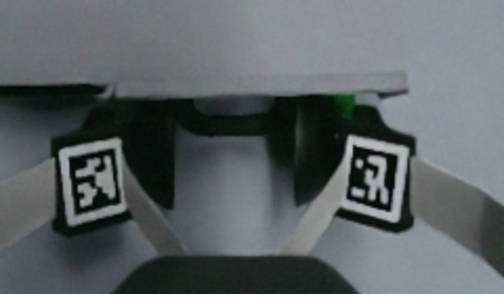

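Request:
execute_actions(
  actions=[
    {"r1":{"joints":{"gripper_m":-0.005,"lift_m":0.887},"pace":"slow"}},
  ],
  cameras=["r1_wrist_camera"],
)

Request:
zoom_image(
  camera="r1_wrist_camera",
  region=[180, 200, 420, 340],
)

Scene clock: 261.43 s.
r1.base_odometry: x=-0.392 y=+0.872 heading=+2.430 (m, m, rad; r1's odometry frame)
r1.turned_by_wheels: +0.000 (rad since the last result)
r1.turned_by_imu: +0.000 (rad since the last result)
r1.base_tilt: forward=+0.0 right=-0.4 (deg)
r1.lidar_m: 0.31 0.33 1.67 1.63 1.88 1.75 1.65 1.72 2.38 1.35 0.49 0.35
r1.base_status: not commanded
r1.joint_positions: lift_m=+0.887 arm_m=+0.399 wrist_yaw_rad=+0.000 wrist_pitch_rad=+1.307 wrist_roll_rad=+0.034 gripper_m=-0.004
r1.joint_status: all done
r1.motor_effort: lift_m=+18(19) arm_m=+10(11) wrist_yaw_rad=+0(7) wrist_pitch_rad=-19(27) wrist_roll_rad=+2(1) gripper_m=-19(21) wheel_0=+2(2) wheel_1=+2(2) wheel_2=-3(3) (%)
r1.hand_pose: x=+0.6455 y=-0.0874 z=+0.7869 quat_wxyz=(+0.794, +0.014, +0.608, -0.010) (m; r1's base frame)
r1.wrist_depth_mm: 271 224 226 229 281 285 289 / 263 217 219 221 274 278 279 / 256 211 213 215 264 268 270 / 249 204 207 209 257 260 264 / 241 242 205 205 248 253 257 / 235 236 187 240 185 247 249 / 229 230 233 - 238 239 241
r2.base_odometry: x=+0.286 y=-1.220 heading=-2.412 (m, m, rad; r2's odometry frame)
r2.turned_by_wheels: +0.000 (rad since the last result)
r2.turned_by_imu: +0.000 (rad since the last result)
r2.base_tilt: forward=+0.1 right=-0.2 (deg)
r2.lidar_m: 0.41 0.45 0.66 2.78 2.95 1.08 1.04 2.69 1.99 1.93 0.92 0.47
r2.base_status: not commanded
r2.joint_positions: lift_m=+1.110 arm_m=+0.002 wrist_yaw_rad=+0.000 wrist_pitch_rad=+1.570 wrist_roll_rad=+0.000 gripper_m=+0.115
r2.joint_status: not commanded
r2.motor_effort: lift_m=+23(23) arm_m=-1(1) wrist_yaw_rad=-1(1) wrist_pitch_rad=-1(1) wrist_roll_rad=-4(2) gripper_m=-1(1) wheel_0=-2(2) wheel_1=+2(2) wheel_2=+0(0) (%)
r2.hand_pose: x=+0.1728 y=-0.0874 z=+0.9995 quat_wxyz=(+0.707, +0.000, +0.707, +0.000) (m; r2's base frame)
r2.wrist_depth_mm: 960 946 946 917 891 904 891 / 1229 1205 1229 1229 1255 1255 1229 / 1229 1255 1255 1255 1255 1255 1255 / 1229 1255 1229 1255 1229 1255 1281 / 1205 1229 1025 1025 1229 1255 1205 / 1205 1205 219 1025 216 1229 1255 / 1229 1229 1229 124 1205 1229 1255
pictures: r1_wrist_camera
camera_calibration (this result's frames):
r1_wrist_camera: T_world_to_cam=[[-0.0393854, -0.998934, 0.0240565, -0.0888254], [-0.974601, 0.0330921, -0.221489, 0.852149], [0.220457, -0.032169, -0.974866, 0.850353], [0, 0, 0, 1]] pos_world=[0.639541, -0.0895751, 1.01986]
Images, in order (width x height): r1_wrist_camera 616x392.

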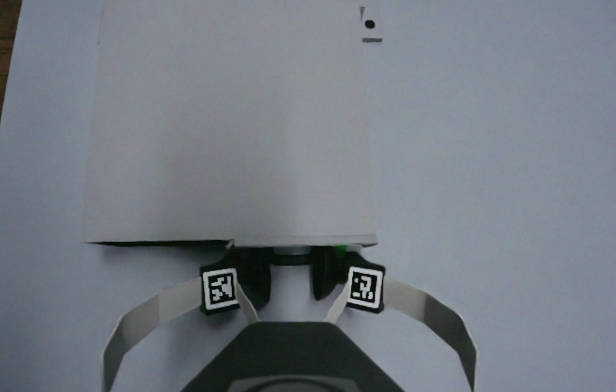

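Region (180, 200, 420, 340) of r1_wrist_camera's 616x392 image, scaled by 2.100; it fills the top 294 rows of this view, and the rest is white.

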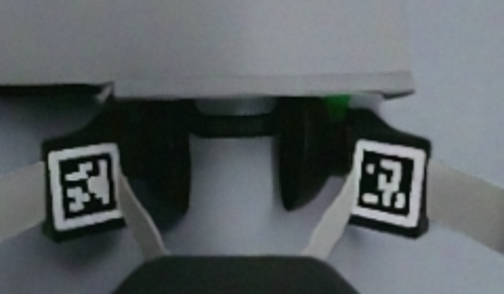

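Request:
execute_actions(
  actions=[
    {"r1":{"joints":{"gripper_m":-0.038,"lift_m":0.88,"arm_m":0.403},"pace":"slow"}},
  ],
  cameras=["r1_wrist_camera"],
)

Request:
zoom_image(
  camera="r1_wrist_camera",
  region=[180, 200, 420, 340],
)

Scene clock: 263.77 s.
r1.base_odometry: x=-0.392 y=+0.872 heading=+2.430 (m, m, rad; r1's odometry frame)
r1.turned_by_wheels: +0.000 (rad since the last result)
r1.turned_by_imu: +0.000 (rad since the last result)
r1.base_tilt: forward=-0.1 right=-0.4 (deg)
r1.lidar_m: 0.32 0.35 1.71 1.63 1.88 1.71 1.66 1.72 2.40 1.34 0.46 0.34
r1.base_status: not commanded
r1.joint_positions: lift_m=+0.880 arm_m=+0.401 wrist_yaw_rad=-0.001 wrist_pitch_rad=+1.307 wrist_roll_rad=+0.034 gripper_m=-0.037
r1.joint_status: all done
r1.motor_effort: lift_m=+19(19) arm_m=+10(11) wrist_yaw_rad=+0(5) wrist_pitch_rad=-21(28) wrist_roll_rad=+3(2) gripper_m=-24(24) wheel_0=+2(2) wheel_1=+2(2) wheel_2=-3(3) (%)
r1.hand_pose: x=+0.6473 y=-0.0875 z=+0.7798 quat_wxyz=(+0.794, +0.014, +0.608, -0.011) (m; r1's base frame)
r1.wrist_depth_mm: 263 216 217 219 271 277 278 / 256 209 212 213 265 271 271 / 248 203 207 207 257 260 263 / 240 198 200 201 248 253 254 / 234 235 195 198 242 244 247 / 228 228 183 233 183 239 240 / 221 224 226 - 232 231 235
r2.base_odometry: x=+0.286 y=-1.220 heading=-2.412 (m, m, rad; r2's odometry frame)
r2.turned_by_wheels: +0.000 (rad since the last result)
r2.turned_by_imu: +0.001 (rad since the last result)
r2.base_tilt: forward=+0.1 right=-0.2 (deg)
r2.lidar_m: 0.42 0.44 0.65 2.77 2.92 1.07 1.06 2.71 2.00 1.93 0.88 0.45
r2.base_status: not commanded
r2.joint_positions: lift_m=+1.110 arm_m=+0.002 wrist_yaw_rad=+0.000 wrist_pitch_rad=+1.570 wrist_roll_rad=+0.000 gripper_m=+0.115
r2.joint_status: not commanded
r2.motor_effort: lift_m=+23(23) arm_m=+0(1) wrist_yaw_rad=-1(2) wrist_pitch_rad=+0(1) wrist_roll_rad=-2(1) gripper_m=-1(1) wheel_0=-2(2) wheel_1=+2(2) wheel_2=+0(0) (%)
r2.hand_pose: x=+0.1728 y=-0.0874 z=+0.9995 quat_wxyz=(+0.707, +0.000, +0.707, +0.000) (m; r2's base frame)
r2.wrist_depth_mm: 976 946 931 904 904 891 891 / 1205 1205 1255 1255 1255 1255 1229 / 1229 1229 1229 1229 1229 1255 1255 / 1229 1205 1229 1229 1229 1229 1255 / 1229 1229 1025 1025 1229 1229 1255 / 1205 1229 218 1008 216 1229 1229 / 1182 1229 1229 124 1229 1229 1255
pictures: r1_wrist_camera
camera_calibration (this result's frames):
r1_wrist_camera: T_world_to_cam=[[-0.0399058, -0.998914, 0.0240437, -0.0882651], [-0.974699, 0.0336195, -0.220979, 0.852062], [0.219931, -0.0322537, -0.974982, 0.843452], [0, 0, 0, 1]] pos_world=[0.641481, -0.0896106, 1.01276]
Images, in order (width x height): r1_wrist_camera 616x392.

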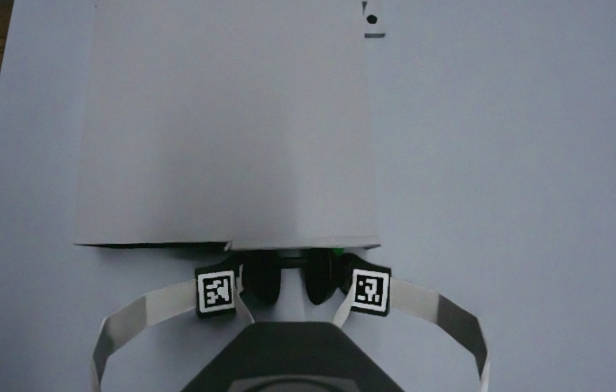

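Region (180, 200, 420, 340) of r1_wrist_camera's 616x392 image, scaled by 2.100; it fills the top 294 rows of this view, and the rest is white.

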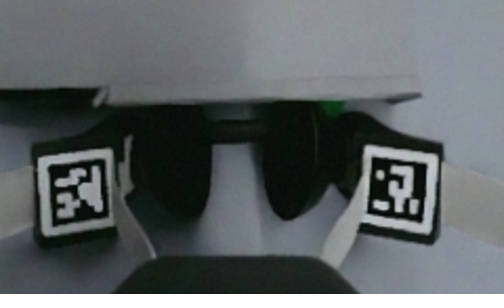

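Now pull.

Request:
execute_actions(
  actions=[
    {"r1":{"joints":{"arm_m":0.39},"pace":"slow"}},
  ],
  cameras=["r1_wrist_camera"],
)

Request:
zoom_image(
  camera="r1_wrist_camera",
  region=[180, 200, 420, 340],
)

Scene clock: 264.87 s.
r1.base_odometry: x=-0.392 y=+0.872 heading=+2.430 (m, m, rad; r1's odometry frame)
r1.turned_by_wheels: +0.000 (rad since the last result)
r1.turned_by_imu: +0.000 (rad since the last result)
r1.base_tilt: forward=+0.0 right=-0.3 (deg)
r1.lidar_m: 0.30 0.33 1.69 1.62 1.89 1.74 1.65 1.74 2.37 1.34 0.44 0.32
r1.base_status: not commanded
r1.joint_positions: lift_m=+0.880 arm_m=+0.392 wrist_yaw_rad=+0.003 wrist_pitch_rad=+1.294 wrist_roll_rad=+0.035 gripper_m=-0.037
r1.joint_status: all done
r1.motor_effort: lift_m=+22(22) arm_m=-12(13) wrist_yaw_rad=-12(16) wrist_pitch_rad=+17(22) wrist_roll_rad=+2(2) gripper_m=-26(24) wheel_0=-1(2) wheel_1=+0(2) wheel_2=+2(3) (%)
r1.hand_pose: x=+0.6420 y=-0.0872 z=+0.7805 quat_wxyz=(+0.798, +0.013, +0.603, -0.009) (m; r1's base frame)
r1.wrist_depth_mm: 267 219 220 224 276 282 285 / 259 212 214 216 268 271 276 / 250 205 207 208 259 263 265 / 243 198 201 202 251 255 256 / 235 236 204 199 241 246 249 / 229 228 184 217 182 239 240 / 222 224 226 - 231 232 234
r2.base_odometry: x=+0.286 y=-1.220 heading=-2.412 (m, m, rad; r2's odometry frame)
r2.turned_by_wheels: +0.000 (rad since the last result)
r2.turned_by_imu: +0.000 (rad since the last result)
r2.base_tilt: forward=+0.1 right=-0.2 (deg)
r2.lidar_m: 0.42 0.44 0.64 2.78 2.94 1.08 1.04 2.71 1.99 1.95 0.90 0.45
r2.base_status: not commanded
r2.joint_positions: lift_m=+1.110 arm_m=+0.002 wrist_yaw_rad=+0.000 wrist_pitch_rad=+1.570 wrist_roll_rad=+0.000 gripper_m=+0.115
r2.joint_status: not commanded
r2.motor_effort: lift_m=+23(23) arm_m=+0(1) wrist_yaw_rad=-1(1) wrist_pitch_rad=+0(0) wrist_roll_rad=-2(4) gripper_m=-1(1) wheel_0=-2(2) wheel_1=+1(2) wheel_2=+0(0) (%)
r2.hand_pose: x=+0.1728 y=-0.0874 z=+0.9995 quat_wxyz=(+0.707, +0.000, +0.707, +0.000) (m; r2's base frame)
r2.wrist_depth_mm: 960 946 931 904 904 904 891 / 1205 1229 1229 1229 1281 1255 1229 / 1229 1255 1255 1255 1255 1255 1255 / 1205 1229 1229 1281 1255 1255 1255 / 1205 1255 1008 1025 1255 1255 1229 / 1205 1205 218 1008 216 1255 1255 / 1205 1229 1229 124 1229 1229 1229
pictures: r1_wrist_camera
camera_calibration (this result's frames):
r1_wrist_camera: T_world_to_cam=[[-0.0372658, -0.999035, 0.0232377, -0.0892549], [-0.971925, 0.0308288, -0.233264, 0.854634], [0.232323, -0.031278, -0.972136, 0.835263], [0, 0, 0, 1]] pos_world=[0.633263, -0.0893908, 1.01342]
Images, in order (width x height): r1_wrist_camera 616x392.

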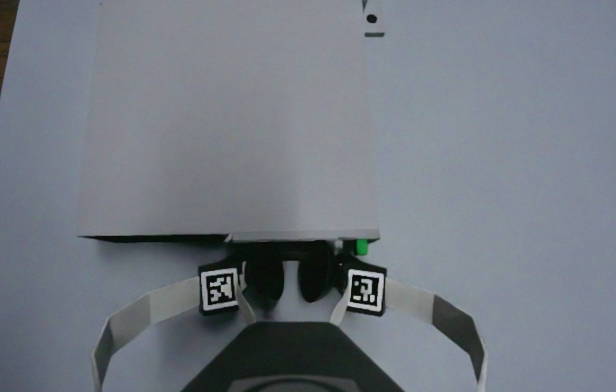

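Region (180, 200, 420, 340) of r1_wrist_camera's 616x392 image, scaled by 2.100; it fills the top 294 rows of this view, and the rest is white.

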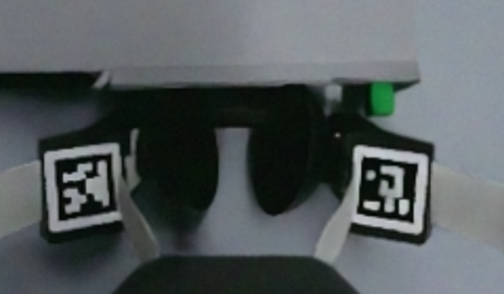

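Request:
execute_actions(
  actions=[
    {"r1":{"joints":{"arm_m":0.394,"gripper_m":0.02,"lift_m":0.89}}},
  ],
  cameras=[],
)

Request:
execute_actions(
  actions=[
    {"r1":{"joints":{"arm_m":0.16,"gripper_m":0.046}}},
  ],
  cameras=[],
)

Request:
execute_actions(
  actions=[
    {"r1":{"joints":{"wrist_pitch_rad":0.2,"lift_m":0.8}}},
  ],
  cameras=[],
)

Request:
execute_actions(
  actions=[
    {"r1":{"joints":{"lift_m":0.685}}},
  ],
  cameras=["r1_wrist_camera"],
)

Request:
zoom_image(
  camera="r1_wrist_camera",
  region=[180, 200, 420, 340],
)

Scene clock: 266.77 s.
r1.base_odometry: x=-0.392 y=+0.872 heading=+2.430 (m, m, rad; r1's odometry frame)
r1.turned_by_wheels: +0.000 (rad since the last result)
r1.turned_by_imu: +0.000 (rad since the last result)
r1.base_tilt: forward=-0.1 right=-0.3 (deg)
r1.lidar_m: 0.31 0.34 1.68 1.64 1.89 1.74 1.65 1.71 2.40 1.34 0.46 0.33
r1.base_status: not commanded
r1.joint_positions: lift_m=+0.890 arm_m=+0.393 wrist_yaw_rad=-0.002 wrist_pitch_rad=+1.303 wrist_roll_rad=+0.036 gripper_m=+0.020
r1.joint_status: all done
r1.motor_effort: lift_m=+22(32) arm_m=+6(6) wrist_yaw_rad=+5(10) wrist_pitch_rad=-9(15) wrist_roll_rad=-3(2) gripper_m=-8(29) wheel_0=+0(1) wheel_1=+0(0) wheel_2=+0(2) (%)
r1.hand_pose: x=+0.6400 y=-0.0876 z=+0.7898 quat_wxyz=(+0.795, +0.015, +0.606, -0.012) (m; r1's base frame)
r1.wrist_depth_mm: 279 231 233 235 289 293 296 / 270 224 226 229 281 283 287 / 260 217 218 221 271 273 279 / 254 211 212 213 263 265 270 / 246 247 215 214 255 257 260 / 240 240 191 245 189 250 252 / 233 234 238 - 242 243 245
r2.base_odometry: x=+0.286 y=-1.220 heading=-2.412 (m, m, rad; r2's odometry frame)
r2.turned_by_wheels: +0.000 (rad since the last result)
r2.turned_by_imu: +0.000 (rad since the last result)
r2.base_tilt: forward=+0.2 right=-0.2 (deg)
r2.lidar_m: 0.42 0.44 0.65 2.78 2.96 1.08 1.04 2.68 2.00 1.92 0.89 0.44
r2.base_status: not commanded
r2.joint_positions: lift_m=+1.110 arm_m=+0.002 wrist_yaw_rad=+0.000 wrist_pitch_rad=+1.570 wrist_roll_rad=+0.000 gripper_m=+0.115
r2.joint_status: not commanded
r2.motor_effort: lift_m=+23(23) arm_m=+0(0) wrist_yaw_rad=-1(1) wrist_pitch_rad=-1(1) wrist_roll_rad=-2(1) gripper_m=-1(1) wheel_0=-2(2) wheel_1=+2(2) wheel_2=+0(0) (%)
r2.hand_pose: x=+0.1728 y=-0.0874 z=+0.9995 quat_wxyz=(+0.707, +0.000, +0.707, +0.000) (m; r2's base frame)
r2.wrist_depth_mm: 976 946 931 917 904 904 904 / 1229 1229 1229 1229 1255 1229 1229 / 1229 1229 1229 1229 1229 1255 1255 / 1205 1229 1229 1255 1229 1255 1255 / 1205 1205 1008 1025 1229 1255 1255 / 1229 1229 219 1008 216 1255 1229 / 1229 1229 1229 124 1229 1255 1229
pictures: none
No camera images: the call's "cameras" was empty. Leave "cameras" out to get every camera's image.

Scene clock: 268.57 s.
r1.base_odometry: x=-0.392 y=+0.872 heading=+2.430 (m, m, rad; r1's odometry frame)
r1.turned_by_wheels: +0.000 (rad since the last result)
r1.turned_by_imu: +0.000 (rad since the last result)
r1.base_tilt: forward=-0.1 right=-0.3 (deg)
r1.lidar_m: 0.31 0.36 1.67 1.62 1.89 1.73 1.66 1.75 2.39 1.31 0.46 0.37
r1.base_status: not commanded
r1.joint_positions: lift_m=+0.890 arm_m=+0.162 wrist_yaw_rad=+0.000 wrist_pitch_rad=+1.301 wrist_roll_rad=+0.035 gripper_m=+0.046
r1.joint_status: all done
r1.motor_effort: lift_m=+22(22) arm_m=-9(9) wrist_yaw_rad=+0(3) wrist_pitch_rad=-2(10) wrist_roll_rad=-2(3) gripper_m=-3(5) wheel_0=-1(1) wheel_1=+0(0) wheel_2=+0(0) (%)
r1.hand_pose: x=+0.4094 y=-0.0874 z=+0.7900 quat_wxyz=(+0.796, +0.014, +0.605, -0.011) (m; r1's base frame)
r1.wrist_depth_mm: 279 282 283 289 290 296 297 / 272 273 278 279 282 285 287 / 264 265 267 271 273 277 278 / 255 257 259 263 264 266 271 / 247 250 251 254 257 258 262 / 240 240 199 247 198 252 254 / 234 235 238 - 243 246 248
r2.base_odometry: x=+0.286 y=-1.220 heading=-2.412 (m, m, rad; r2's odometry frame)
r2.turned_by_wheels: +0.000 (rad since the last result)
r2.turned_by_imu: +0.000 (rad since the last result)
r2.base_tilt: forward=+0.1 right=-0.2 (deg)
r2.lidar_m: 0.42 0.44 0.65 2.76 2.94 1.08 1.05 2.69 2.00 1.94 0.91 0.43
r2.base_status: not commanded
r2.joint_positions: lift_m=+1.110 arm_m=+0.002 wrist_yaw_rad=+0.000 wrist_pitch_rad=+1.570 wrist_roll_rad=+0.000 gripper_m=+0.115
r2.joint_status: not commanded
r2.motor_effort: lift_m=+23(23) arm_m=-1(1) wrist_yaw_rad=-1(2) wrist_pitch_rad=-1(0) wrist_roll_rad=-5(1) gripper_m=+0(1) wheel_0=-2(2) wheel_1=+2(2) wheel_2=+0(0) (%)
r2.hand_pose: x=+0.1728 y=-0.0874 z=+0.9995 quat_wxyz=(+0.707, +0.000, +0.707, +0.000) (m; r2's base frame)
r2.wrist_depth_mm: 976 946 946 904 904 891 891 / 1229 1229 1255 1229 1255 1255 1255 / 1229 1229 1255 1229 1255 1255 1255 / 1205 1205 1205 1205 1229 1229 1255 / 1229 1205 1008 1025 1229 1229 1255 / 1229 1229 220 1008 215 1229 1255 / 1205 1205 1205 124 1229 1229 1255
pictures: none
No camera images: the call's "cameras" was empty. Leave "cameras" out to get every camera's image.

Scene clock: 269.93 s.
r1.base_odometry: x=-0.392 y=+0.872 heading=+2.430 (m, m, rad; r1's odometry frame)
r1.turned_by_wheels: +0.000 (rad since the last result)
r1.turned_by_imu: +0.000 (rad since the last result)
r1.base_tilt: forward=+0.0 right=-0.3 (deg)
r1.lidar_m: 0.31 0.32 1.69 1.65 1.86 1.73 1.66 1.73 2.39 1.34 0.48 0.32
r1.base_status: not commanded
r1.joint_positions: lift_m=+0.800 arm_m=+0.162 wrist_yaw_rad=+0.000 wrist_pitch_rad=+0.203 wrist_roll_rad=+0.035 gripper_m=+0.046
r1.joint_status: all done
r1.motor_effort: lift_m=+17(20) arm_m=-9(9) wrist_yaw_rad=-2(0) wrist_pitch_rad=-10(10) wrist_roll_rad=-1(3) gripper_m=-3(3) wheel_0=-1(1) wheel_1=+0(0) wheel_2=+0(0) (%)
r1.hand_pose: x=+0.6150 y=-0.0874 z=+0.9204 quat_wxyz=(+0.995, +0.018, +0.101, -0.002) (m; r1's base frame)
r1.wrist_depth_mm: - - - - - - - / - - - - - - - / - - - - - - - / - - - - - - - / - - 535 492 597 597 591 / 1808 473 213 368 198 445 436 / 1397 317 301 - 359 349 355
r2.base_odometry: x=+0.286 y=-1.220 heading=-2.412 (m, m, rad; r2's odometry frame)
r2.turned_by_wheels: +0.000 (rad since the last result)
r2.turned_by_imu: +0.000 (rad since the last result)
r2.base_tilt: forward=+0.1 right=-0.3 (deg)
r2.lidar_m: 0.42 0.44 0.66 2.78 2.92 1.06 1.05 2.69 2.00 1.94 0.91 0.47
r2.base_status: not commanded
r2.joint_positions: lift_m=+1.110 arm_m=+0.002 wrist_yaw_rad=+0.000 wrist_pitch_rad=+1.570 wrist_roll_rad=+0.000 gripper_m=+0.115
r2.joint_status: not commanded
r2.motor_effort: lift_m=+23(23) arm_m=+0(1) wrist_yaw_rad=-1(2) wrist_pitch_rad=+0(0) wrist_roll_rad=-1(3) gripper_m=+0(0) wheel_0=-2(2) wheel_1=+2(2) wheel_2=+0(0) (%)
r2.hand_pose: x=+0.1728 y=-0.0874 z=+0.9995 quat_wxyz=(+0.707, +0.000, +0.707, +0.000) (m; r2's base frame)
r2.wrist_depth_mm: 976 946 931 917 904 891 904 / 1229 1229 1229 1255 1255 1255 1229 / 1229 1229 1229 1255 1229 1255 1281 / 1229 1229 1229 1205 1255 1281 1229 / 1205 1205 1008 1025 1229 1255 1255 / 1229 1205 220 1008 216 1255 1255 / 1205 1205 1229 124 1229 1229 1229
pictures: none
No camera images: the call's "cameras" was empty. Leave "cameras" out to get every camera's image.

Scene clock: 271.47 s.
r1.base_odometry: x=-0.392 y=+0.872 heading=+2.430 (m, m, rad; r1's odometry frame)
r1.turned_by_wheels: +0.000 (rad since the last result)
r1.turned_by_imu: +0.000 (rad since the last result)
r1.base_tilt: forward=-0.1 right=-0.3 (deg)
r1.lidar_m: 0.31 0.32 1.69 1.64 1.89 1.73 1.66 1.73 2.36 1.35 0.47 0.32
r1.base_status: not commanded
r1.joint_positions: lift_m=+0.685 arm_m=+0.162 wrist_yaw_rad=+0.000 wrist_pitch_rad=+0.202 wrist_roll_rad=+0.035 gripper_m=+0.046
r1.joint_status: all done
r1.motor_effort: lift_m=+17(18) arm_m=-9(9) wrist_yaw_rad=-1(2) wrist_pitch_rad=-8(8) wrist_roll_rad=-2(2) gripper_m=-4(3) wheel_0=-1(1) wheel_1=+1(0) wheel_2=+0(0) (%)
r1.hand_pose: x=+0.6150 y=-0.0874 z=+0.8054 quat_wxyz=(+0.995, +0.018, +0.101, -0.002) (m; r1's base frame)
r1.wrist_depth_mm: - - - - - - - / - - - - - - - / - - - - - - - / - - 343 338 508 504 504 / - 307 263 270 310 330 327 / 242 244 213 236 197 244 242 / 195 192 203 - 199 192 196
r2.base_odometry: x=+0.286 y=-1.220 heading=-2.412 (m, m, rad; r2's odometry frame)
r2.turned_by_wheels: +0.000 (rad since the last result)
r2.turned_by_imu: +0.000 (rad since the last result)
r2.base_tilt: forward=+0.1 right=-0.2 (deg)
r2.lidar_m: 0.42 0.43 0.66 2.79 2.92 1.07 1.05 2.69 2.01 1.93 0.91 0.46
r2.base_status: not commanded
r2.joint_positions: lift_m=+1.110 arm_m=+0.002 wrist_yaw_rad=+0.000 wrist_pitch_rad=+1.570 wrist_roll_rad=+0.000 gripper_m=+0.115
r2.joint_status: not commanded
r2.motor_effort: lift_m=+23(23) arm_m=-1(0) wrist_yaw_rad=-2(1) wrist_pitch_rad=+0(1) wrist_roll_rad=-3(1) gripper_m=+0(0) wheel_0=-2(2) wheel_1=+2(2) wheel_2=+0(0) (%)
r2.hand_pose: x=+0.1728 y=-0.0874 z=+0.9995 quat_wxyz=(+0.707, +0.000, +0.707, +0.000) (m; r2's base frame)
r2.wrist_depth_mm: 976 946 917 917 904 904 891 / 1229 1229 1229 1229 1255 1255 1205 / 1229 1205 1229 1229 1229 1255 1255 / 1229 1229 1229 1205 1255 1281 1255 / 1205 1229 1008 1008 1255 1255 1255 / 1205 1229 219 1008 216 1229 1229 / 1205 1205 1229 124 1229 1229 1229
pictures: r1_wrist_camera
camera_calibration (this result's frames):
r1_wrist_camera: T_world_to_cam=[[-0.0392635, -0.998907, -0.0253688, -0.050691], [-0.240789, 0.0340987, -0.969978, 0.978245], [0.969783, -0.0319762, -0.241865, -0.176047], [0, 0, 0, 1]] pos_world=[0.404288, -0.0896217, 0.905011]
Images, in order (width x height): r1_wrist_camera 616x392.

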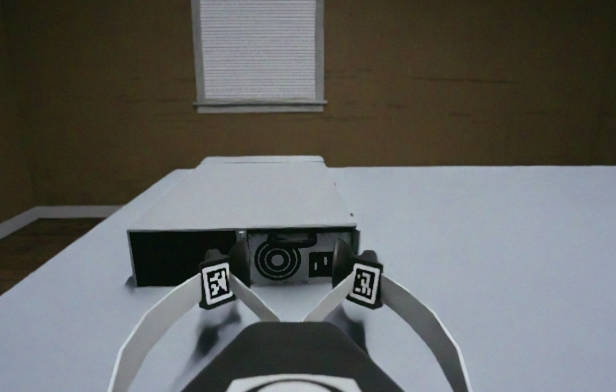

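Region (180, 200, 420, 340) of r1_wrist_camera's 616x392 image, scaled by 2.100; it fills the top 294 rows of this view, and the rest is white.

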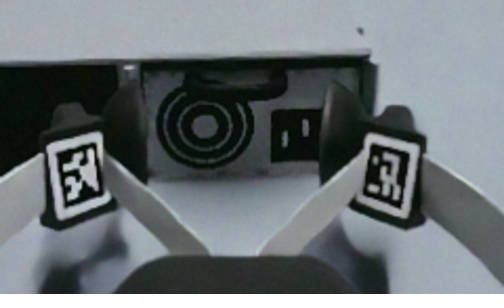

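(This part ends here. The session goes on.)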